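# Move the two outer front-row drills onto the ledge

## Task

From the front row of the tray, lift out the drill at the far left end and the drill at the far right end, and set both on the ledge just in front of the tray. Every other drill must stay seated in the tray. The result counts only if everything stays put without the robot holding it. At the end, open the grippers and pull the arms away.

## Robot and tools

ROBOT AND FRAME. There are two arms, left_arm and right_arm. All poses share one scene frame: the origin sits on the table top midway between the arms, +x points out over the table, +z points up, and left_arm is on the +y side. The names left and right refer to the arms, not to sides of a picture. A gripper's fingers point along its own +z axis and close along its y axis. The reported end_effector_position is the point between the finger pads, roughly 1 cm short of the fingertips. Reported hand positions can be somewhat wrong, more so when an arm is stretched far.

JOINTS. Every per-arm list, in commands and in results, uses this order: wrist roll, waist, shoulder, wrist pitch, elbow, wrist yaw. Stated ranges in radians: wrist roll -2.094 to 2.094, waist -2.880 to 2.880, shoulder 0.000 to 3.142, wrist pitch -1.693 to 1.571, elbow 0.000 to 3.019, wrist yaw -1.571 to 1.571. Real ends may differ by up to 0.019 rad.

THE ROW. Every motion command is built from a row of 14 numbers, each in [-1, 1], with both arms always present: left_arm's six joint values then its opening, then right_arm's six joint values then its opening. Joint values are offsets, not poses, and are scaled: 1.0 equals 2.022 rad for wrist roll, 1.264 waist, 1.32 shoulder, 1.83 wrist pitch, 1.276 elbow, 1.686 wrist yaw. The opening is absolute: +1 fully open, -1 closed.

execute_actions(actions): a list of actions run in sequence. Each action is a table of up to 15 rows; each row lasts one 1/30 s step, and a table shorter than 15 rows repeats its final row for the remaining steps, so one action is 0.5 s. Joint offsets in every row are measured from the angles the arm had when that action began (for the first action of a call, the last angles reported), never from the preceding row. An action asking any joint to go more than 0.019 rad past its range end is rejected for both arms; a malformed action, or a first action failing that check, rejects the whole call. Requests beyond a joint's real end are clipped, and the result then notes "joint sent to its limit" (its absence does not prove there is more room). An empty list simply returns the current state and images.

move(target, speed, blocking): target is one 14-number row; its joint offsets count from the "Joint positions" in the most recent result that printed them, not from where the arm is when the move begins. Opening values are sent immediately. All joints follow paths that finish together, so grippers trace curves; a path lasts between 0.5 and 10 s and is cut off at 10 s. speed (0.01 to 2 rad/s, default 0.5) caps the joint with the longest way to go. Paths ignore obstacles and the other arm, and hands far from a turning joint move fast. With blocking=false you get a result after 0.5 s while motion continues; until a result shows the move ended, other moves and execute_actions are refused, so use wait or stop. The result adds a "move:" line: the ending (done, off_target, moving, held, fault), limits=held or limits=none, and each arm's joint farthest from target.

wait(seconds): 0 to 10; arms keep their last command; returns early when a running move finishes. stop(): brakes a running move (needs braking room; fingers keep moving). zoom_image(camera, region): camera is cam_head_left or cam_head_right; region is [x0, y0, x1, y1] in image pixels, origin top-left, at most 504 by 504. finished_scene(scene): ends the current scene, given its number; irreversible, and the robot first holds its last command.

MOTION LIMITS. Each step, a joint's target stays within a fixed lead of its measured angle: 0.264 rad waist, 0.32 shoulder, 0.276 elbow, 0.33 wrist pitch, 0.186 wrist yaw, 0.522 wrist roll. If targets would place a gripper over 70 mm from its measured spot, they are pulled back. Large offsets therefore take several actions; finish unfinished motion in the next action. Arms sent zero offsets tend to sag; to hold them, command offsets back to the desired angles, then zeros, pushing further if a joint keeps falling short.

RESULTS. The state line gives each arm's gripper position (m) and quaternion (wxyz). "Joint positions" and "Joint velocities" list each arm's joints (rad, rad/s) plus finger-pad gap (m; 0.094 fully open). "Joint targets" shows current drive angles. grip_measured is the opening on the command scale; readings may be off about 1 mm. "joint command not followed" means a clearance check altered joint targets. FAULT, MOTOR HOT (from 85 °C) and OVER-TEMPERATURE FAULT (at 100 °C, the arm goes limp and falls) report stops; holding loads heats motors, even while you think.

GRIPPING. To hold a drill, command an opening about 0.03 below grip_measured; a smaller margin grips more lightly. Finger force tops out near 50 to 62 N. Brief tugs on held parts and pushes on loose objects may occur.

CAMERAS. cam_head_left and cam_head_right, each 504x504, sit above and behind the table near pos_world [-0.159386, 0.0447727, 0.94825] and [-0.162408, -0.0457438, 0.952219], looking down and forward; focal lengths about 288 and 289 pixels.

AVOID. Don't let the arms strike or squeeze each other; don't knock anything off the table; don't drop drills, slam into things or push hard. Approach contacts slowly, since speed and targets set beyond the contact raise force. The simulation keeps running while you think, holding the last command.

Each tool is called after "Call:" as name(argument=value, ...) on one line, values as JSON.

## Session

Call:
execute_actions(actions=[])

Scene clock: 0.00 s.
left_arm: end_effector_position=(+0.2115, -0.0766, +0.2092) grip_measured=+1.000 end_effector_quat_wxyz=(+0.538, +0.798, +0.255, -0.091) | right_arm: end_effector_position=(+0.3813, -0.4290, +0.3976) grip_measured=+1.000 end_effector_quat_wxyz=(+0.215, -0.101, +0.744, -0.624)
Joint names: [wrist roll, waist, shoulder, wrist pitch, elbow, wrist yaw]
Joint positions: left_arm=[ 1.405 -0.688  0.925 -0.086  0.496  0.606  0.094] | right_arm=[-1.189 -0.046  1.059 -0.072  0.907  0.957  0.094]
Joint velocities: left_arm=[-0.037 -0.005 -0.015 -0.002 -0.027 -0.007  0.   ] | right_arm=[ 0.066  0.015 -0.005 -0.012 -0.002  0.037  0.   ]
Joint targets: left_arm=[1.404 -0.688 0.922 -0.080 0.529 0.606] | right_arm=[-1.189 -0.046 1.057 -0.066 0.940 0.957]

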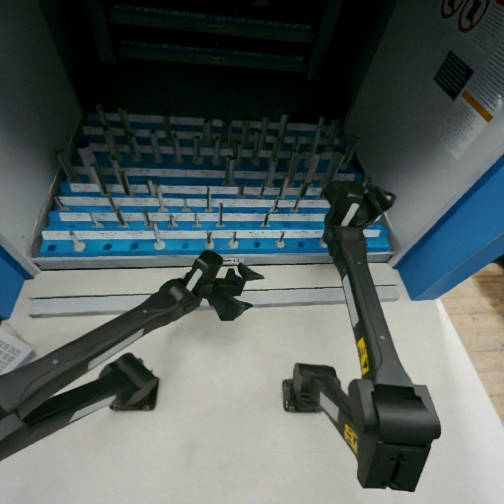

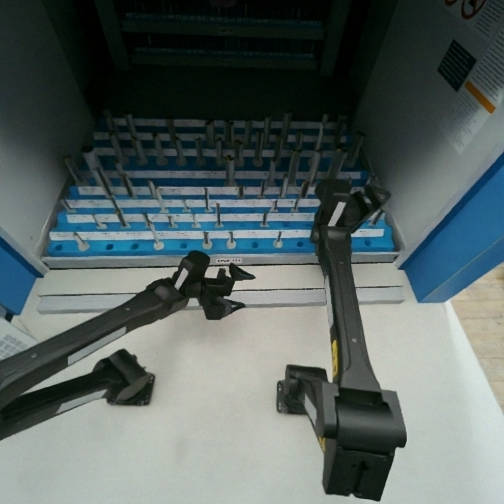

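Call:
zoom_image(camera="cam_head_left", region=[20, 170, 220, 320])

Call:
zoom_image(camera="cam_head_left", region=[220, 170, 420, 320])

Call:
zoom_image(camera="cam_head_right", region=[220, 170, 420, 320])

Region (20, 170, 220, 320) of cam_head_left's 504x504 image, scaled by 2.520, with more detail than that image has; it fills the top 378 rows of this view, and the rest is white.

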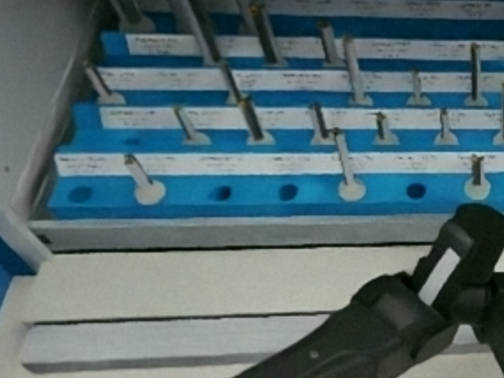

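Region (220, 170, 420, 320) of cam_head_left's 504x504 image, scaled by 2.520, with more detail than that image has; it fills the top 378 rows of this view, and the rest is white.

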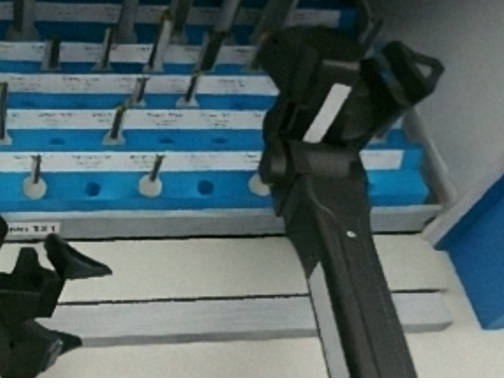

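Region (220, 170, 420, 320) of cam_head_right's 504x504 image, scaled by 2.520, with more detail than that image has; it fills the top 378 rows of this view, and the rest is white.

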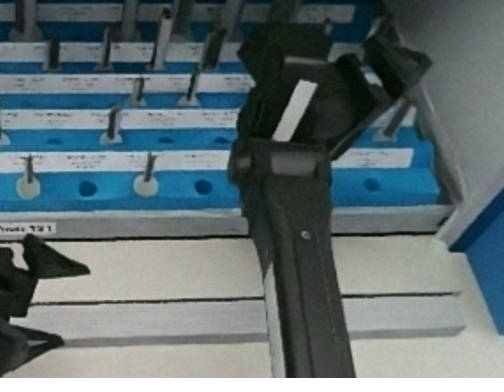

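Call:
move(target=[-0.695,0.544,-0.322,-0.117,-0.05,-0.359,1,0.588,0.036,-0.423,-0.398,-0.3,-0.568,1], speed=0.8)

Scene clock: 30.33 s.
left_arm: end_effector_position=(+0.3340, +0.2318, +0.2636) grip_measured=+1.000 end_effector_quat_wxyz=(+0.572, +0.037, +0.819, -0.019) | right_arm: end_effector_position=(+0.2413, -0.2587, +0.2078) grip_measured=+1.000 end_effector_quat_wxyz=(+0.387, +0.041, +0.921, -0.022)
Joint names: [wrist roll, waist, shoulder, wrist pitch, elbow, wrist yaw]
Joint positions: left_arm=[ 0.013 -0.006  0.501 -0.291  0.44   0.003  0.094] | right_arm=[-0.012 -0.011  0.504 -0.793  0.522  0.002  0.094]
Joint velocities: left_arm=[ 0.037  0.005  0.005 -0.007 -0.022 -0.007  0.   ] | right_arm=[-0.051 -0.005 -0.005 -0.007  0.007 -0.022  0.   ]
Joint targets: left_arm=[-0.000 -0.000 0.499 -0.301 0.433 0.001] | right_arm=[-0.000 -0.000 0.501 -0.800 0.524 -0.000]
move: done; limits=none; left_arm: farthest joint: the wrist roll, 0.013 radians from its target (1.405 radians at the start); right_arm: farthest joint: the waist, 0.011 radians from its target (0.045 radians at the start)

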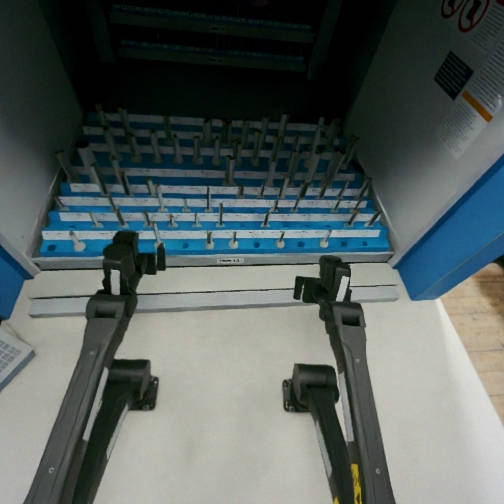

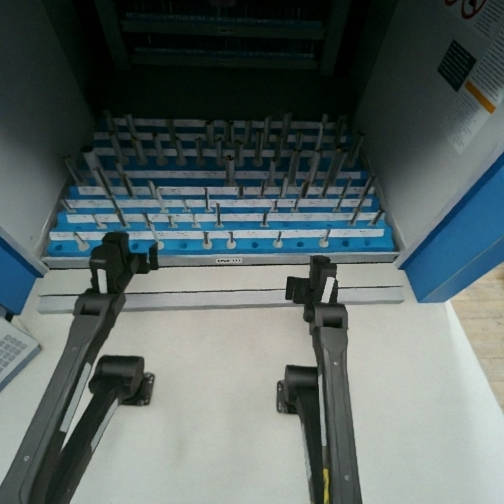

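Call:
zoom_image(camera="cam_head_left", region=[25, 215, 125, 315])

Call:
zoom_image(camera="cam_head_right", region=[25, 215, 125, 315])

Call:
zoom_image(camera="cam_head_left", region=[305, 210, 405, 310])

Call:
zoom_image(camera="cam_head_right", region=[305, 210, 405, 310])

Region (25, 215, 125, 315) of cam_head_left's 504x504 image, scaled by 5.040, with more detail than that image has.

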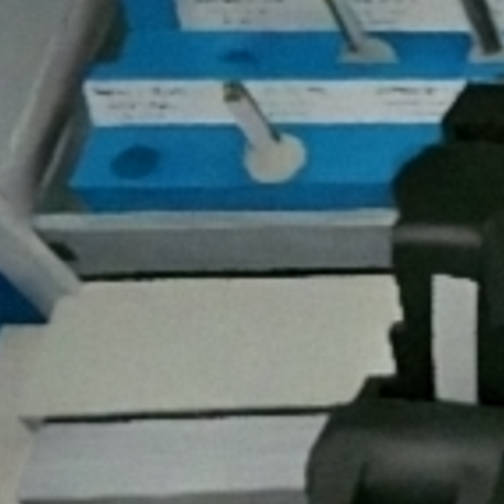

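Region (25, 215, 125, 315) of cam_head_right's 504x504 image, scaled by 5.040, with more detail than that image has.

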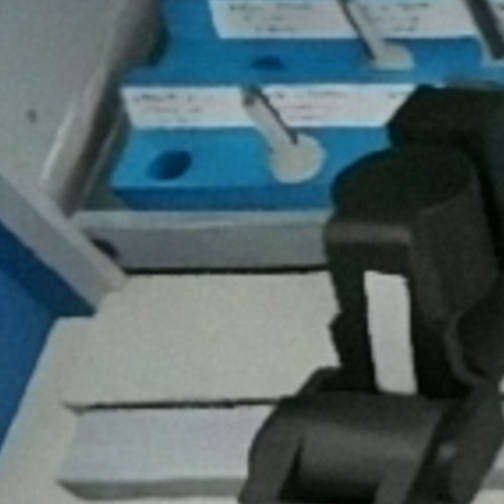

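Region (305, 210, 405, 310) of cam_head_left's 504x504 image, scaled by 5.040, with more detail than that image has.

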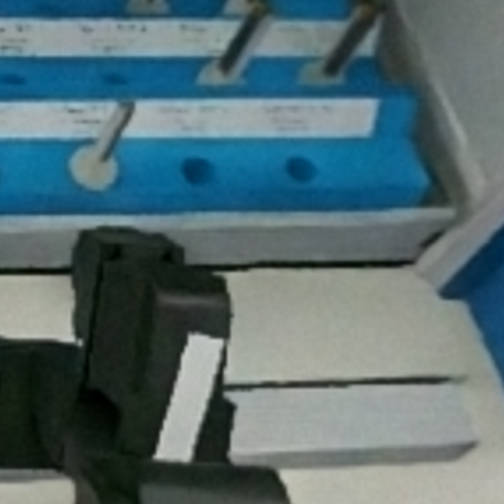

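Region (305, 210, 405, 310) of cam_head_right's 504x504 image, scaled by 5.040, with more detail than that image has.

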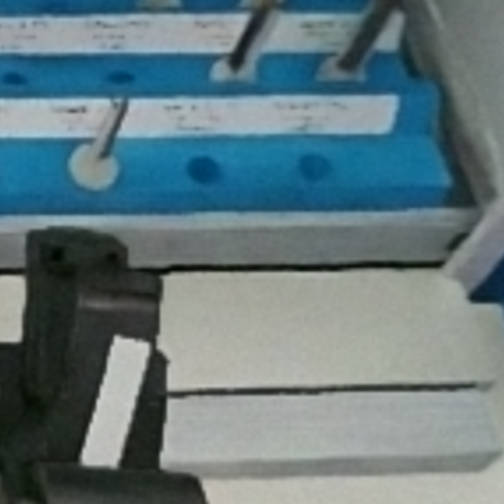

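Call:
move(target=[-0.006,0.464,0.757,0.733,0.008,0,1,0.006,-0.134,0.737,1.0,-0.125,0,1], speed=0.8)

Scene clock: 85.73 s.
left_arm: end_effector_position=(+0.4586, +0.4137, +0.2072) grip_measured=+1.000 end_effector_quat_wxyz=(+0.722, -0.092, +0.677, +0.110) | right_arm: end_effector_position=(+0.4143, -0.3505, +0.1482) grip_measured=+1.000 end_effector_quat_wxyz=(+0.667, +0.092, +0.734, -0.091)
Joint names: [wrist roll, waist, shoulder, wrist pitch, elbow, wrist yaw]
Joint positions: left_arm=[0.011 0.421 1.431 1.08  0.418 0.065 0.094] | right_arm=[-0.01  -0.17   1.475  1.015  0.365  0.002  0.094]
Joint velocities: left_arm=[-0.007 -0.005 -0.005 -0.012  0.002 -0.037  0.   ] | right_arm=[ 0.081 -0.005 -0.005 -0.007  0.002 -0.037  0.   ]
Joint targets: left_arm=[0.001 0.568 1.495 1.053 0.447 0.008] | right_arm=[0.000 -0.180 1.477 1.037 0.363 0.002]
move: off_target (left_arm, right_arm); limits=none; left_arm: farthest joint: the waist, 0.159 radians from its target (0.586 radians at the start); right_arm: farthest joint: the wrist pitch, 0.022 radians from its target (1.830 radians at the start)

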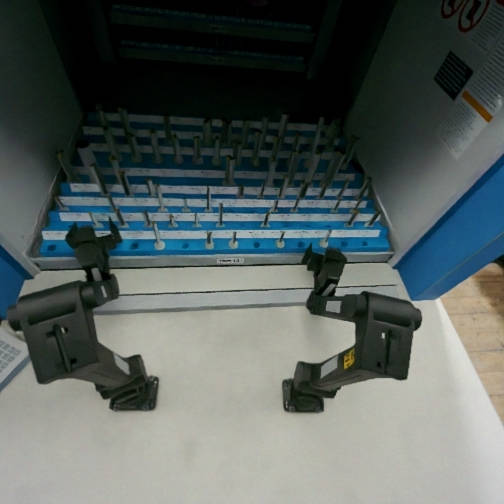

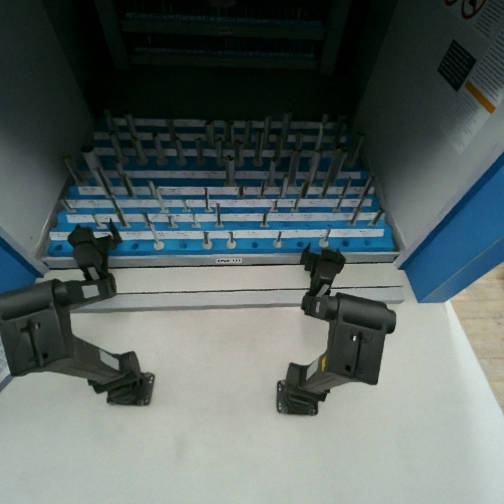

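Call:
move(target=[0,-0.04,0,0,0,0,1,0,0,-0.08,0,0,0,1], speed=0.3)

Call:
zoom_image(camera="cam_head_left", region=[30, 200, 150, 300])

Call:
zoom_image(camera="cam_head_left", region=[270, 200, 390, 300])

Call:
zoom_image(camera="cam_head_right", region=[270, 200, 390, 300])

Scene clock: 91.90 s.
left_arm: end_effector_position=(+0.4639, +0.3932, +0.2073) grip_measured=+1.000 end_effector_quat_wxyz=(+0.724, -0.077, +0.679, +0.094) | right_arm: end_effector_position=(+0.4104, -0.3495, +0.1927) grip_measured=+1.000 end_effector_quat_wxyz=(+0.702, +0.088, +0.700, -0.096)
Joint names: [wrist roll, waist, shoulder, wrist pitch, elbow, wrist yaw]
Joint positions: left_arm=[0.011 0.378 1.428 1.081 0.415 0.068 0.094] | right_arm=[-0.01  -0.17   1.375  1.015  0.365  0.002  0.094]
Joint velocities: left_arm=[ 0.037 -0.005 -0.005  0.017 -0.007  0.051  0.   ] | right_arm=[ 0.051 -0.015  0.005 -0.007  0.022 -0.022  0.   ]
Joint targets: left_arm=[0.011 0.371 1.431 1.080 0.418 0.065] | right_arm=[-0.010 -0.170 1.369 1.015 0.365 0.002]
move: done; limits=none; left_arm: farthest joint: the waist, 0.008 radians from its target (0.051 radians at the start); right_arm: farthest joint: the shoulder, 0.006 radians from its target (0.106 radians at the start)

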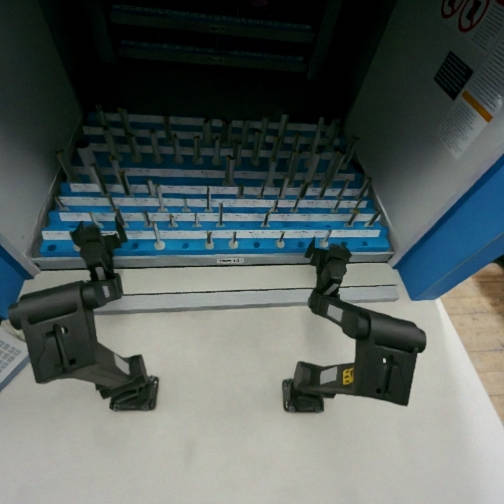

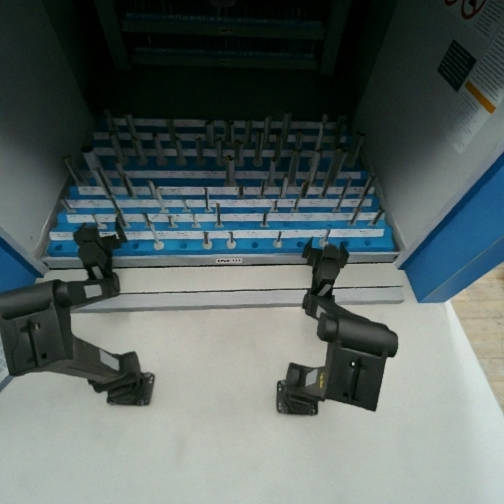

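Region (30, 200, 150, 300) of cam_head_left's 504x504 image, scaled by 4.200, with more detail than that image has.

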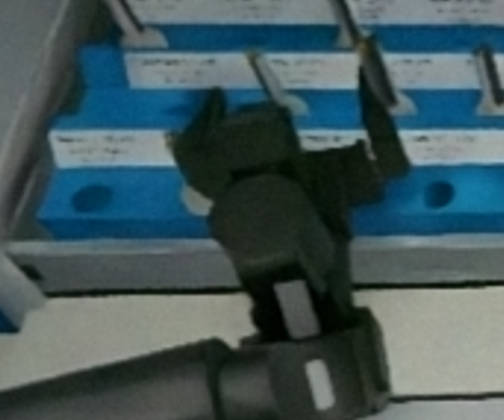

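Region (270, 200, 390, 300) of cam_head_left's 504x504 image, scaled by 4.200, with more detail than that image has.

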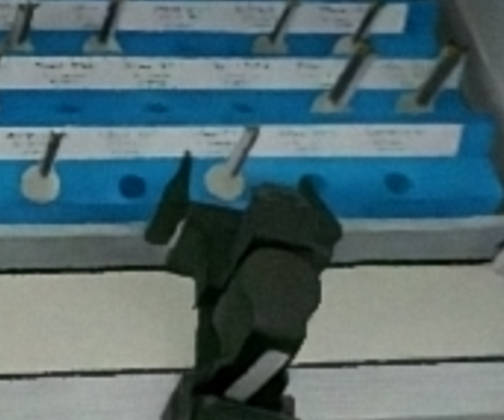

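Region (270, 200, 390, 300) of cam_head_right's 504x504 image, scaled by 4.200, with more detail than that image has.

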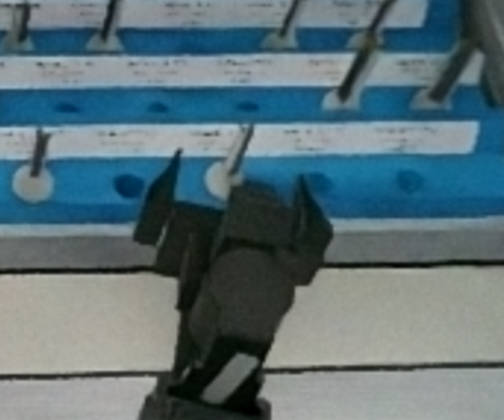

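Call:
move(target=[0,0,-0.3,0,0,0,1,0,0,0,0.27,0,0,1], speed=0.7)

Call:
move(target=[0,0,0,0,-0.25,0,1,0,0,0,0,0,0,1], speed=0.7)

Scene clock: 127.27 s.
left_arm: end_effector_position=(+0.4006, +0.3730, +0.3810) grip_measured=+1.000 end_effector_quat_wxyz=(+0.843, -0.049, +0.522, +0.118) | right_arm: end_effector_position=(+0.3836, -0.3424, +0.3051) grip_measured=+1.000 end_effector_quat_wxyz=(+0.847, +0.065, +0.515, -0.115)
Joint names: [wrist roll, waist, shoulder, wrist pitch, elbow, wrist yaw]
Joint positions: left_arm=[0.011 0.378 1.028 1.081 0.415 0.068 0.094] | right_arm=[-0.01  -0.17   1.375  1.49   0.365  0.002  0.094]
Joint velocities: left_arm=[-0.066 -0.005  0.005 -0.017 -0.017  0.037  0.   ] | right_arm=[-0.007 -0.005  0.005 -0.007 -0.002 -0.007  0.   ]
Joint targets: left_arm=[0.011 0.378 1.032 1.081 0.415 0.068] | right_arm=[-0.010 -0.170 1.375 1.510 0.365 0.002]
move: done; limits=none; left_arm: farthest joint: the shoulder, 0.004 radians from its target (0.396 radians at the start); right_arm: farthest joint: the wrist pitch, 0.019 radians from its target (0.494 radians at the start)

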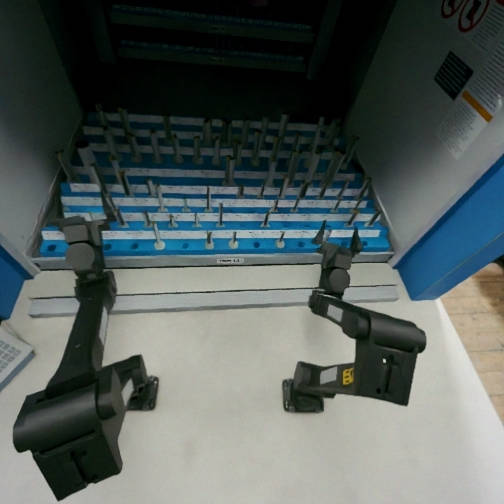

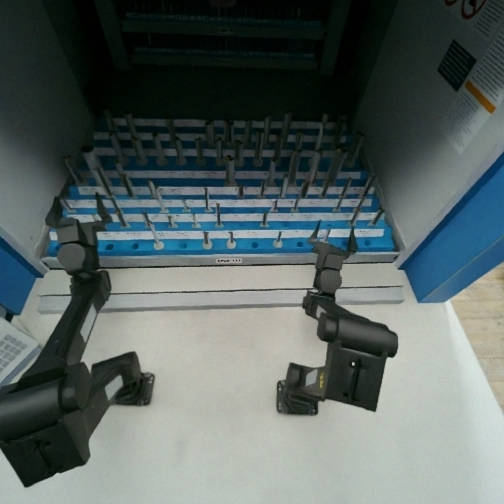

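Scene clock: 128.13 s.
left_arm: end_effector_position=(+0.3416, +0.3541, +0.2180) grip_measured=+1.000 end_effector_quat_wxyz=(+0.750, -0.072, +0.650, +0.099) | right_arm: end_effector_position=(+0.3836, -0.3424, +0.3051) grip_measured=+1.000 end_effector_quat_wxyz=(+0.847, +0.065, +0.515, -0.115)
Joint names: [wrist roll, waist, shoulder, wrist pitch, elbow, wrist yaw]
Joint positions: left_arm=[0.011 0.378 1.028 1.081 0.092 0.068 0.094] | right_arm=[-0.01  -0.17   1.375  1.49   0.365  0.002  0.094]
Joint velocities: left_arm=[-0.007  0.005 -0.005 -0.002  0.002  0.007  0.   ] | right_arm=[-0.095  0.005  0.005  0.012  0.002 -0.081  0.   ]
Joint targets: left_arm=[0.011 0.378 1.028 1.081 0.096 0.068] | right_arm=[-0.010 -0.170 1.375 1.490 0.365 0.002]
move: done; limits=none; left_arm: farthest joint: the elbow, 0.004 radians from its target (0.319 radians at the start); right_arm: farthest joint: the waist, 0.000 radians from its target (0.000 radians at the start)

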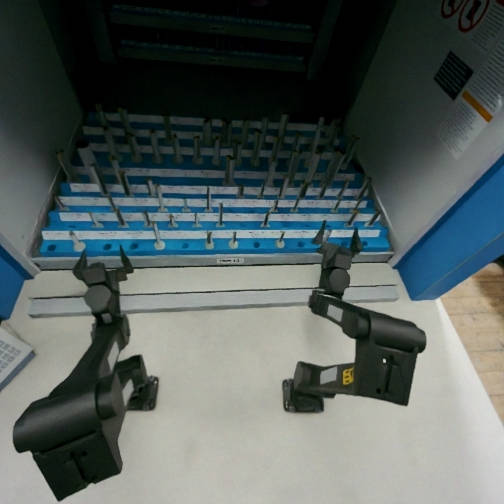

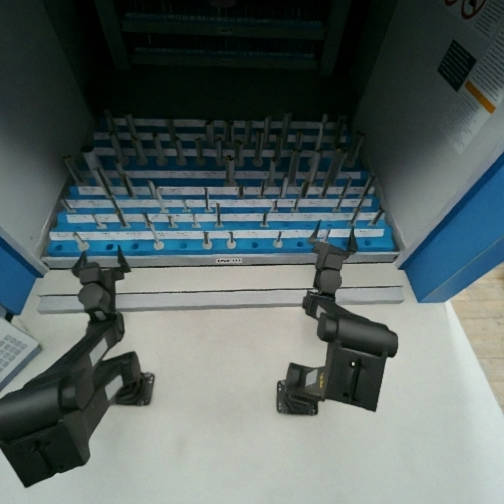

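Call:
zoom_image(camera="cam_head_left", region=[60, 220, 140, 290])

Call:
zoom_image(camera="cam_head_right", region=[60, 220, 140, 290])

Region (60, 220, 140, 290) of cam_head_left's 504x504 image, scaled by 6.300, with more detail than that image has; it fills the top 441 rows of this view, and the rest is white.

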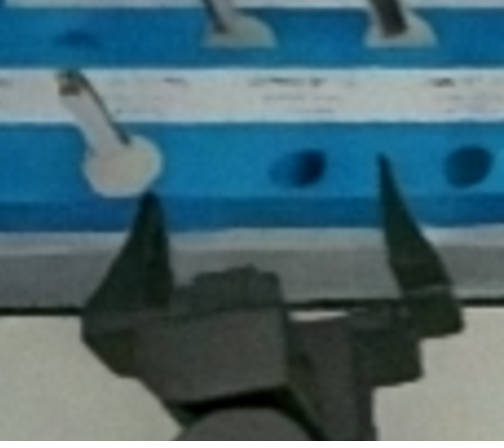

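Region (60, 220, 140, 290) of cam_head_right's 504x504 image, scaled by 6.300, with more detail than that image has; it fills the top 441 rows of this view, and the rest is white.

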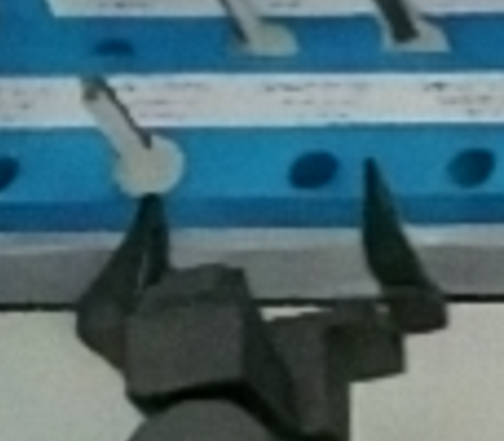

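Call:
move(target=[0,0.126,0.0674,-0.14,0.076,-0.042,1,0,0,0,-0.328,0.012,0,1], speed=0.6)

Call:
zoom_image(camera="cam_head_right", region=[40, 210, 130, 290])

Call:
zoom_image(camera="cam_head_right", region=[285, 210, 375, 290])

Scene clock: 159.00 s.
left_arm: end_effector_position=(+0.3355, +0.4232, +0.1499) grip_measured=+1.000 end_effector_quat_wxyz=(+0.638, -0.168, +0.736, +0.153) | right_arm: end_effector_position=(+0.4089, -0.3491, +0.1638) grip_measured=+1.000 end_effector_quat_wxyz=(+0.660, +0.093, +0.740, -0.090)
Joint names: [wrist roll, waist, shoulder, wrist pitch, elbow, wrist yaw]
Joint positions: left_arm=[ 0.011  0.529  1.112  0.834  0.139 -0.     0.094] | right_arm=[-0.01  -0.17   1.375  0.898  0.365  0.002  0.094]
Joint velocities: left_arm=[-0.095 -0.005 -0.005 -0.007  0.027  0.037  0.   ] | right_arm=[ 0.037 -0.005 -0.015  0.002 -0.007  0.007  0.   ]
Joint targets: left_arm=[0.011 0.538 1.117 0.824 0.189 -0.003] | right_arm=[-0.010 -0.170 1.375 0.890 0.380 0.002]
move: off_target (left_arm); limits=none; left_arm: farthest joint: the elbow, 0.050 radians from its target (0.096 radians at the start); right_arm: farthest joint: the elbow, 0.016 radians from its target (0.016 radians at the start)

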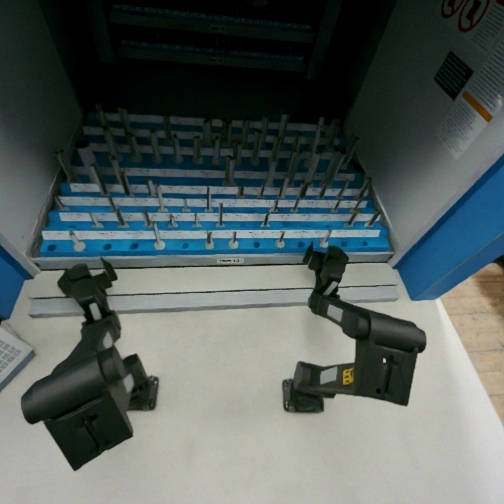

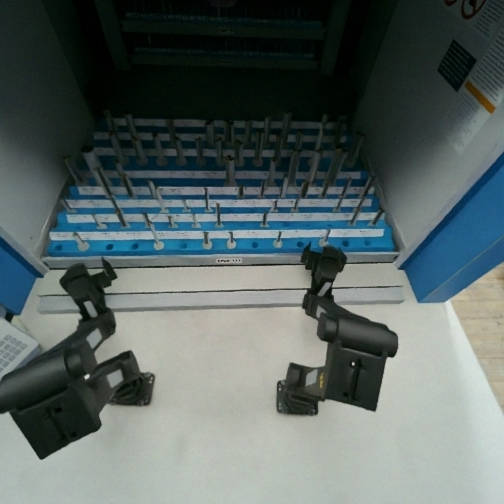

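Region (40, 210, 130, 290) of cam_head_right's 504x504 image, scaled by 5.600, with more detail than that image has.

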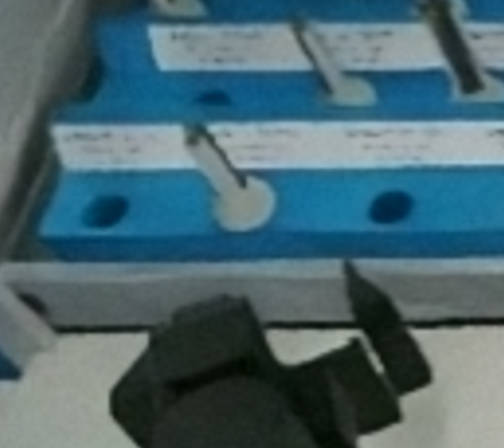

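Region (285, 210, 375, 290) of cam_head_right's 504x504 image, scaled by 5.600, with more detail than that image has.

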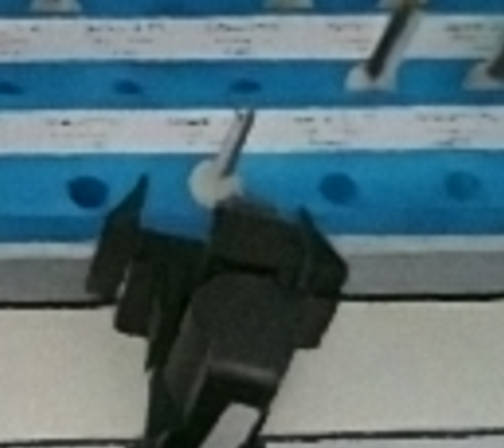

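Call:
move(target=[0,0.008,0.1,0.09,0.13,0,1,0,0,0,0.04,0.06,0,1], speed=0.4)

Scene clock: 169.07 s.
left_arm: end_effector_position=(+0.3820, +0.4462, +0.1969) grip_measured=+1.000 end_effector_quat_wxyz=(+0.690, -0.157, +0.687, +0.166) | right_arm: end_effector_position=(+0.4223, -0.3526, +0.1945) grip_measured=+1.000 end_effector_quat_wxyz=(+0.693, +0.089, +0.709, -0.094)
Joint names: [wrist roll, waist, shoulder, wrist pitch, elbow, wrist yaw]
Joint positions: left_arm=[ 0.011  0.529  1.242  0.977  0.271 -0.     0.094] | right_arm=[-0.01  -0.17   1.375  0.951  0.403  0.002  0.094]
Joint velocities: left_arm=[ 0.037 -0.005 -0.005  0.022 -0.007  0.022  0.   ] | right_arm=[-0.022  0.005  0.005 -0.022 -0.017 -0.022  0.   ]
Joint targets: left_arm=[0.011 0.539 1.244 0.999 0.305 -0.000] | right_arm=[-0.010 -0.170 1.375 0.971 0.441 0.002]
move: off_target (left_arm, right_arm); limits=none; left_arm: farthest joint: the elbow, 0.034 radians from its target (0.166 radians at the start); right_arm: farthest joint: the elbow, 0.038 radians from its target (0.077 radians at the start)

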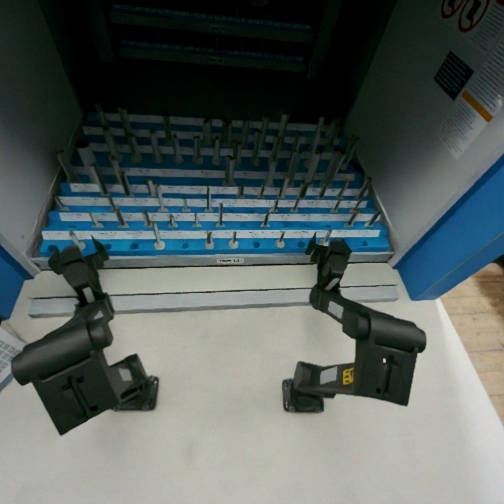

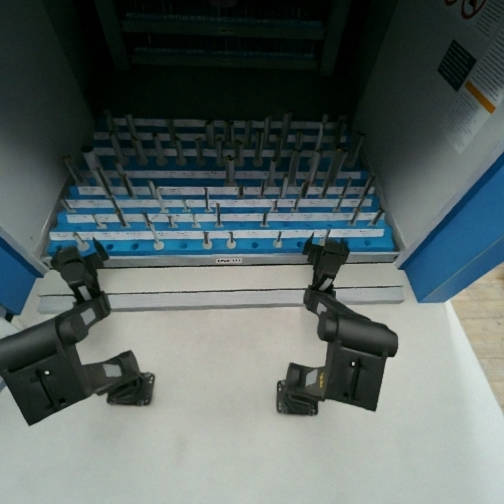

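Call:
move(target=[0,0,0.192,0.086,0.118,0,1,0,0,0.15,0.086,0.096,0,1], speed=0.3)

Call:
move(target=[0,0,0,0.005,0.015,0,-0.2,0,0,0,0.005,0.015,0,-0.2])

Call:
zoom_image(camera="cam_head_right", region=[40, 210, 120, 280])

Call:
zoom_image(camera="cam_head_left", region=[290, 205, 370, 275])

Scene clock: 176.97 s.
left_arm: end_effector_position=(+0.4265, +0.4683, +0.1684) grip_measured=+1.000 end_effector_quat_wxyz=(+0.685, -0.158, +0.691, +0.165) | right_arm: end_effector_position=(+0.4592, -0.3624, +0.1732) grip_measured=+1.000 end_effector_quat_wxyz=(+0.702, +0.088, +0.700, -0.096)
Joint names: [wrist roll, waist, shoulder, wrist pitch, elbow, wrist yaw]
Joint positions: left_arm=[ 0.011  0.529  1.496  1.11   0.38  -0.     0.094] | right_arm=[-0.01  -0.17   1.569  1.087  0.487  0.002  0.094]
Joint velocities: left_arm=[ 0.022  0.005 -0.015  0.002 -0.007  0.051  0.   ] | right_arm=[ 0.007 -0.005 -0.005 -0.007 -0.012  0.037  0.   ]
Joint targets: left_arm=[0.011 0.529 1.495 1.134 0.421 -0.000] | right_arm=[-0.010 -0.170 1.573 1.109 0.526 0.002]
move: off_target (left_arm, right_arm); limits=none; left_arm: farthest joint: the elbow, 0.042 radians from its target (0.151 radians at the start); right_arm: farthest joint: the elbow, 0.039 radians from its target (0.122 radians at the start)

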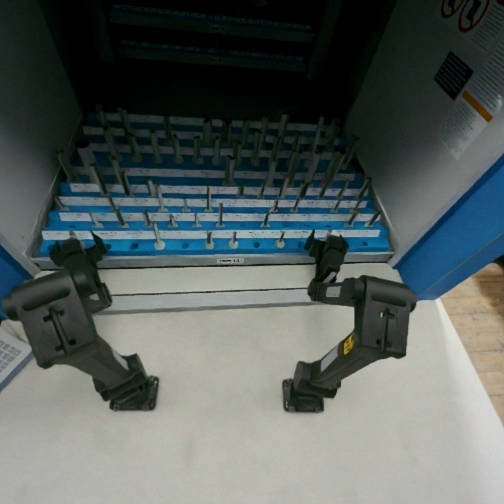

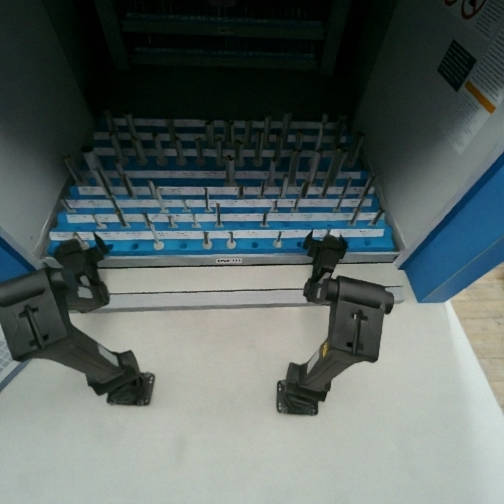

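Scene clock: 177.67 s.
left_arm: end_effector_position=(+0.4265, +0.4683, +0.1684) grip_measured=-0.198 end_effector_quat_wxyz=(+0.685, -0.158, +0.691, +0.165) | right_arm: end_effector_position=(+0.4592, -0.3624, +0.1732) grip_measured=-0.198 end_effector_quat_wxyz=(+0.702, +0.088, +0.700, -0.096)
Joint names: [wrist roll, waist, shoulder, wrist pitch, elbow, wrist yaw]
Joint positions: left_arm=[ 0.011  0.529  1.496  1.11   0.38  -0.     0.038] | right_arm=[-0.01  -0.17   1.569  1.087  0.487  0.002  0.038]
Joint velocities: left_arm=[-0.051 -0.015 -0.005 -0.002  0.012 -0.051  0.   ] | right_arm=[-0.051 -0.015 -0.005 -0.017  0.007 -0.037 -0.   ]
Joint targets: left_arm=[0.011 0.529 1.496 1.119 0.399 -0.000] | right_arm=[-0.010 -0.170 1.569 1.096 0.506 0.002]
move: done; limits=none; left_arm: farthest joint: the elbow, 0.019 radians from its target (0.019 radians at the start); right_arm: farthest joint: the elbow, 0.019 radians from its target (0.019 radians at the start)

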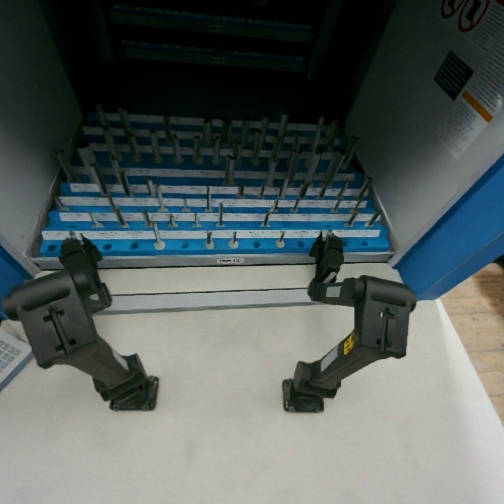

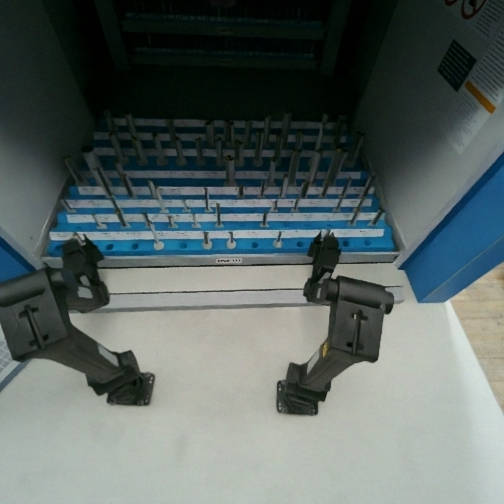

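Region (40, 210, 120, 280) of cam_head_right's 504x504 image, scaled by 6.300, with more detail than that image has; it fills the top 441 rows of this view, and the rest is white.

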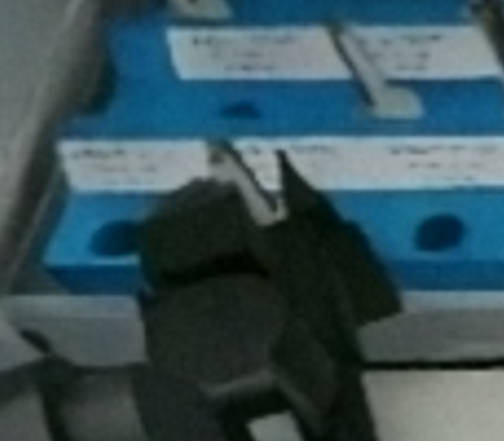

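Region (290, 205, 370, 275) of cam_head_left's 504x504 image, scaled by 6.300, with more detail than that image has; it fills the top 441 rows of this view, and the rest is white.

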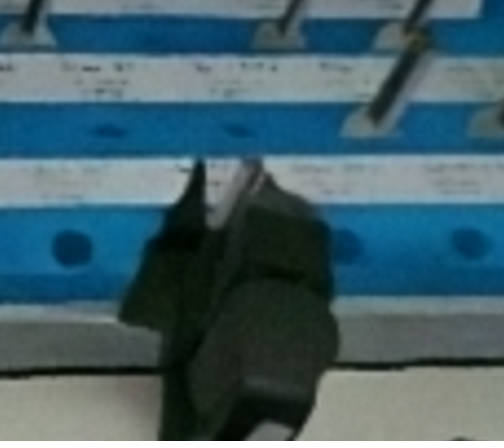

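Close gradually.

Call:
execute_actions(actions=[[[0,0,0,0.005,0.015,0,-0.3,0,0,0,0.005,0.015,0,-0.3],[0,0,0,0.005,0.015,0,-0.35,0,0,0,0.005,0.015,0,-0.35],[0,0,0,0.005,0.015,0,-0.4,0,0,0,0.005,0.015,0,-0.4],[0,0,0,0.005,0.015,0,-0.45,0,0,0,0.005,0.015,0,-0.45],[0,0,0,0.005,0.015,0,-0.5,0,0,0,0.005,0.015,0,-0.5],[0,0,0,0.005,0.015,0,-0.54,0,0,0,0.005,0.015,0,-0.54],[0,0,0,0.005,0.015,0,-0.58,0,0,0,0.005,0.015,0,-0.58],[0,0,0,0.005,0.015,0,-0.61,0,0,0,0.005,0.015,0,-0.61],[0,0,0,0.005,0.015,0,-0.64,0,0,0,0.005,0.015,0,-0.64],[0,0,0,0.005,0.015,0,-0.67,0,0,0,0.005,0.015,0,-0.67],[0,0,0,0.005,0.015,0,-0.70,0,0,0,0.005,0.015,0,-0.70],[0,0,0,0.005,0.015,0,-0.73,0,0,0,0.005,0.015,0,-0.73],[0,0,0,0.005,0.015,0,-0.76,0,0,0,0.005,0.015,0,-0.76],[0,0,0,0.005,0.015,0,-0.8,0,0,0,0.005,0.015,0,-0.8]],[[0,0,0,0.005,0.015,0,-0.8,0,0,0,0.005,0.015,0,-0.8]]])

Call:
zoom_image(camera="cam_head_right", region=[50, 215, 110, 265])

Call:
zoom_image(camera="cam_head_left", region=[300, 215, 360, 265])

Scene clock: 188.80 s.
left_arm: end_effector_position=(+0.4262, +0.4687, +0.1684) grip_measured=-0.763 end_effector_quat_wxyz=(+0.685, -0.159, +0.691, +0.166) | right_arm: end_effector_position=(+0.4590, -0.3634, +0.1732) grip_measured=-0.761 end_effector_quat_wxyz=(+0.702, +0.091, +0.699, -0.096)
Joint names: [wrist roll, waist, shoulder, wrist pitch, elbow, wrist yaw]
Joint positions: left_arm=[ 0.011  0.529  1.496  1.11   0.38  -0.003  0.011] | right_arm=[-0.007 -0.171  1.569  1.087  0.487  0.007  0.011]
Joint velocities: left_arm=[-0.022  0.005  0.005 -0.002 -0.012 -0.037 -0.   ] | right_arm=[-0.037  0.005  0.005 -0.017 -0.007  0.022  0.   ]
Joint targets: left_arm=[0.011 0.529 1.496 1.119 0.399 -0.003] | right_arm=[-0.008 -0.171 1.569 1.096 0.506 0.006]

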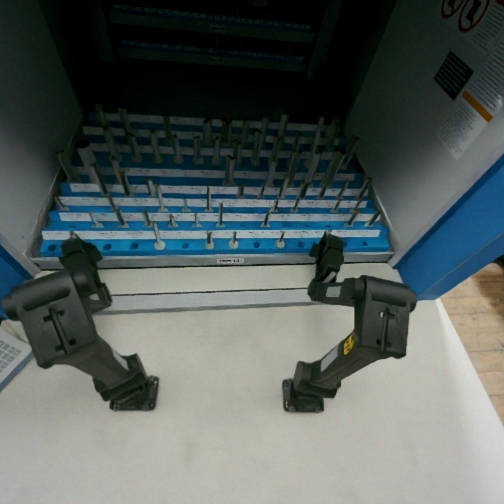

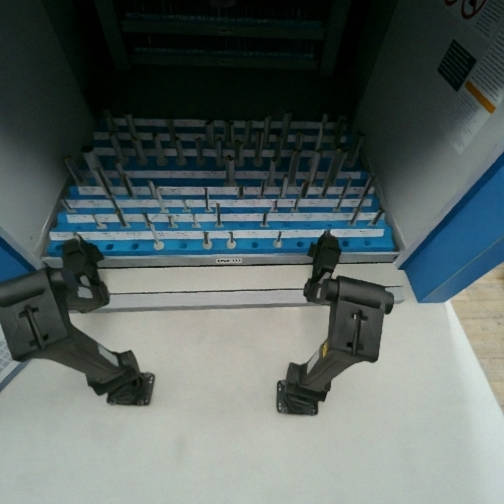

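Region (50, 215, 110, 265) of cam_head_right's 504x504 image, scaled by 8.400, with more detail than that image has.

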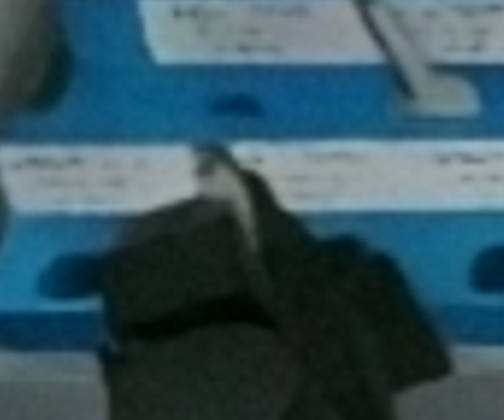

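Region (300, 215, 360, 265) of cam_head_left's 504x504 image, scaled by 8.400, with more detail than that image has.

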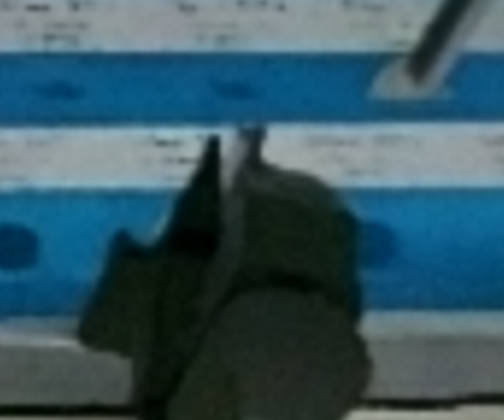

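Call:
execute_actions(actions=[[[0,0,-0.004,-0.004,0.031,0,-0.8,0,0,-0.004,-0.004,0.031,0,-0.8],[0,0,-0.0118,-0.0106,0.032,0,-0.8,0,0,-0.0107,-0.0097,0.032,0,-0.8],[0,0,-0.0195,-0.0172,0.033,0,-0.8,0,0,-0.0174,-0.0154,0.033,0,-0.8],[0,0,-0.0273,-0.0238,0.034,0,-0.8,0,0,-0.0241,-0.021,0.034,0,-0.8],[0,0,-0.035,-0.0304,0.0355,0,-0.8,0,0,-0.0308,-0.0267,0.035,0,-0.8],[0,0,-0.0428,-0.037,0.037,0,-0.8,0,0,-0.0375,-0.0324,0.036,0,-0.8],[0,0,-0.0505,-0.0436,0.0385,0,-0.8,0,0,-0.0442,-0.0381,0.037,0,-0.8],[0,0,-0.0583,-0.0502,0.04,0,-0.8,0,0,-0.0509,-0.0437,0.0385,0,-0.8],[0,0,-0.066,-0.0567,0.0415,0,-0.8,0,0,-0.0576,-0.0494,0.04,0,-0.8],[0,0,-0.0738,-0.0633,0.043,0,-0.8,0,0,-0.0643,-0.0551,0.041,0,-0.8],[0,0,-0.0816,-0.0699,0.0445,0,-0.8,0,0,-0.071,-0.0608,0.0425,0,-0.8],[0,0,-0.0893,-0.0765,0.046,0,-0.8,0,0,-0.0777,-0.0665,0.044,0,-0.8],[0,0,-0.0971,-0.0831,0.0475,0,-0.8,0,0,-0.0844,-0.0721,0.045,0,-0.8],[0,0,-0.1048,-0.0897,0.049,0,-0.8,0,0,-0.0911,-0.0778,0.0465,0,-0.8],[0,0,-0.1126,-0.0963,0.0506,0,-0.8,0,0,-0.0978,-0.0835,0.048,0,-0.8]]])

Call:
wait(seconds=0.5)

Scene clock: 215.60 s.
left_arm: end_effector_position=(+0.4256, +0.4687, +0.1721) grip_measured=-0.763 end_effector_quat_wxyz=(+0.662, -0.165, +0.713, +0.161) | right_arm: end_effector_position=(+0.4590, -0.3636, +0.1783) grip_measured=-0.761 end_effector_quat_wxyz=(+0.681, +0.095, +0.720, -0.093)
Joint names: [wrist roll, waist, shoulder, wrist pitch, elbow, wrist yaw]
Joint positions: left_arm=[ 0.011  0.529  1.411  0.947  0.392 -0.005  0.011] | right_arm=[-0.003 -0.171  1.499  0.946  0.499  0.008  0.011]
Joint velocities: left_arm=[-0.051 -0.015 -0.269 -0.388  0.012  0.007 -0.001] | right_arm=[-0.022  0.015 -0.249 -0.354  0.056 -0.051 -0.001]
Joint targets: left_arm=[0.011 0.529 1.347 0.934 0.444 -0.003] | right_arm=[-0.007 -0.171 1.440 0.934 0.548 0.007]

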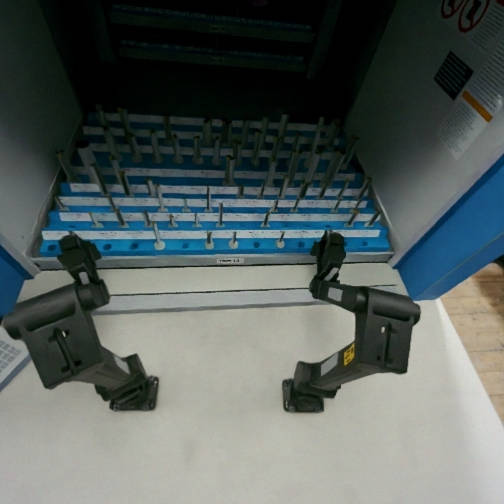

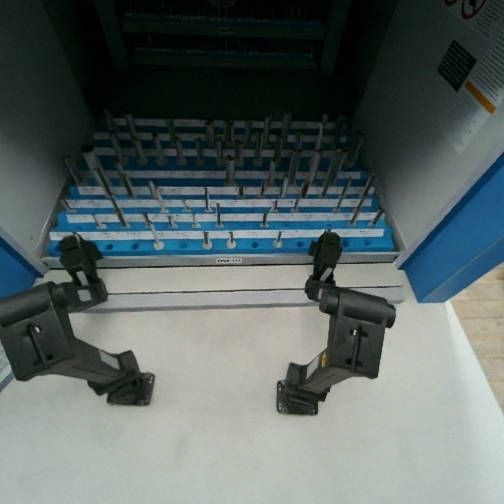

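Scene clock: 216.10 s.
left_arm: end_effector_position=(+0.4253, +0.4686, +0.1791) grip_measured=-0.763 end_effector_quat_wxyz=(+0.664, -0.164, +0.712, +0.161) | right_arm: end_effector_position=(+0.4584, -0.3634, +0.1887) grip_measured=-0.761 end_effector_quat_wxyz=(+0.686, +0.095, +0.715, -0.093)
Joint names: [wrist roll, waist, shoulder, wrist pitch, elbow, wrist yaw]
Joint positions: left_arm=[ 0.011  0.529  1.387  0.924  0.396 -0.005  0.011] | right_arm=[-0.003 -0.171  1.472  0.929  0.502  0.008  0.011]
Joint velocities: left_arm=[ 0.022 -0.005 -0.005 -0.007 -0.012  0.007 -0.   ] | right_arm=[ 0.007  0.005 -0.005 -0.007  0.002  0.037  0.001]
Joint targets: left_arm=[0.011 0.529 1.347 0.934 0.444 -0.004] | right_arm=[-0.007 -0.171 1.440 0.934 0.548 0.007]
wait: 0.50 s; at rest by 0.33 s

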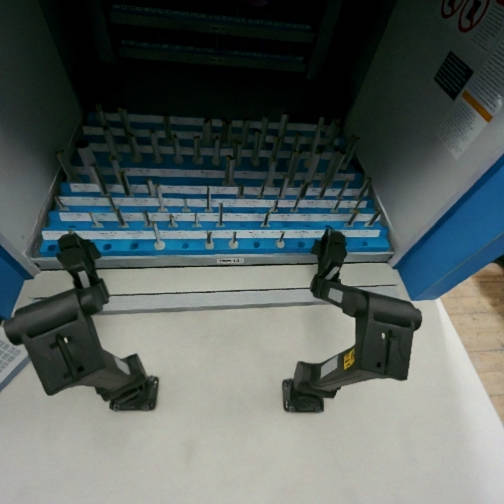

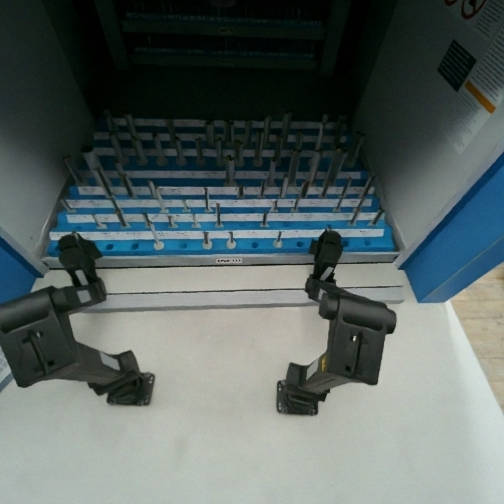

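Call:
move(target=[0,0,-0.058,0.022,0.05,0,-0.8,0,0,-0.051,0.017,0.049,0,-0.8], speed=0.1)

Call:
zoom_image(camera="cam_head_right", region=[50, 215, 110, 265])

Call:
zoom_image(camera="cam_head_left", region=[300, 215, 360, 265])

Scene clock: 224.40 s.
left_arm: end_effector_position=(+0.4249, +0.4686, +0.1842) grip_measured=-0.763 end_effector_quat_wxyz=(+0.668, -0.164, +0.708, +0.162) | right_arm: end_effector_position=(+0.4580, -0.3633, +0.1955) grip_measured=-0.761 end_effector_quat_wxyz=(+0.691, +0.094, +0.710, -0.094)
Joint names: [wrist roll, waist, shoulder, wrist pitch, elbow, wrist yaw]
Joint positions: left_arm=[ 0.011  0.529  1.376  0.924  0.397 -0.006  0.011] | right_arm=[-0.003 -0.171  1.46   0.929  0.503  0.008  0.011]
Joint velocities: left_arm=[-0.037  0.005  0.015  0.002 -0.002  0.007  0.002] | right_arm=[-0.066  0.005  0.015 -0.007  0.022 -0.022 -0.001]
Joint targets: left_arm=[0.011 0.529 1.310 0.965 0.459 -0.005] | right_arm=[-0.003 -0.171 1.405 0.960 0.565 0.008]
move: off_target (left_arm, right_arm); limits=none; left_arm: farthest joint: the shoulder, 0.066 radians from its target (0.076 radians at the start); right_arm: farthest joint: the elbow, 0.061 radians from its target (0.062 radians at the start)

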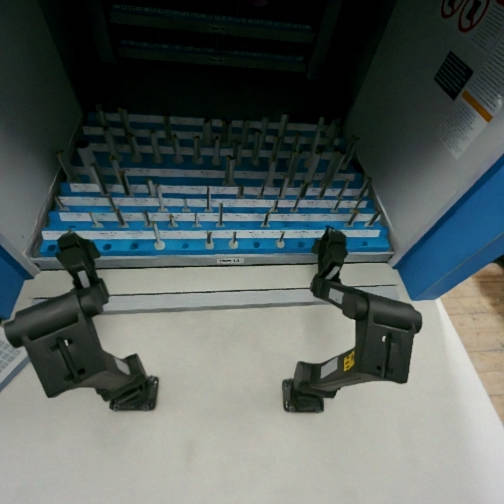

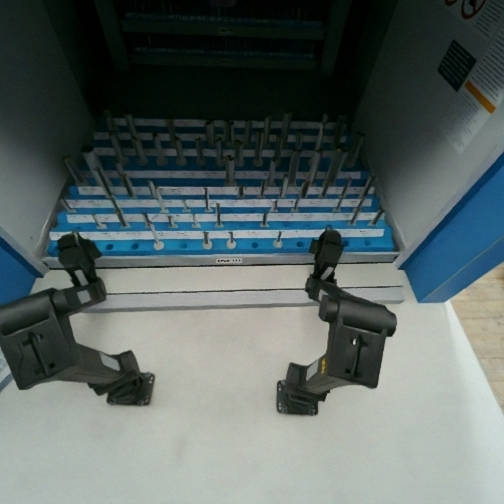

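Region (50, 215, 110, 265) of cam_head_right's 504x504 image, scaled by 8.400, with more detail than that image has.

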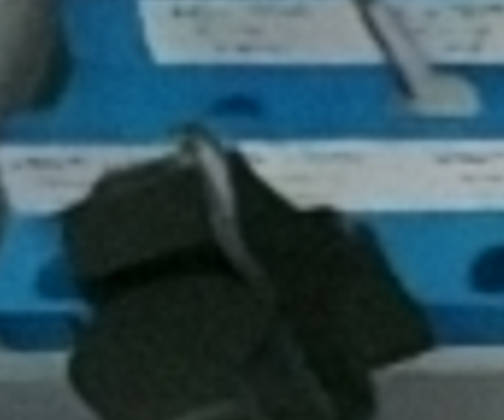

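Region (300, 215, 360, 265) of cam_head_left's 504x504 image, scaled by 8.400, with more detail than that image has.

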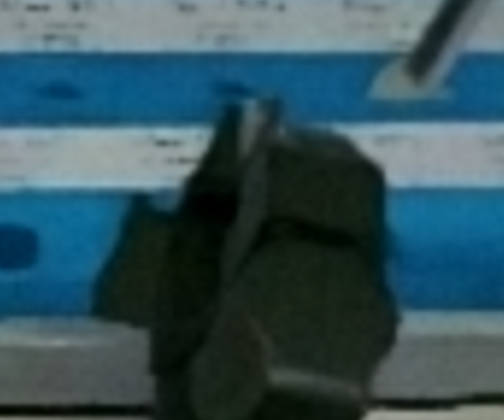

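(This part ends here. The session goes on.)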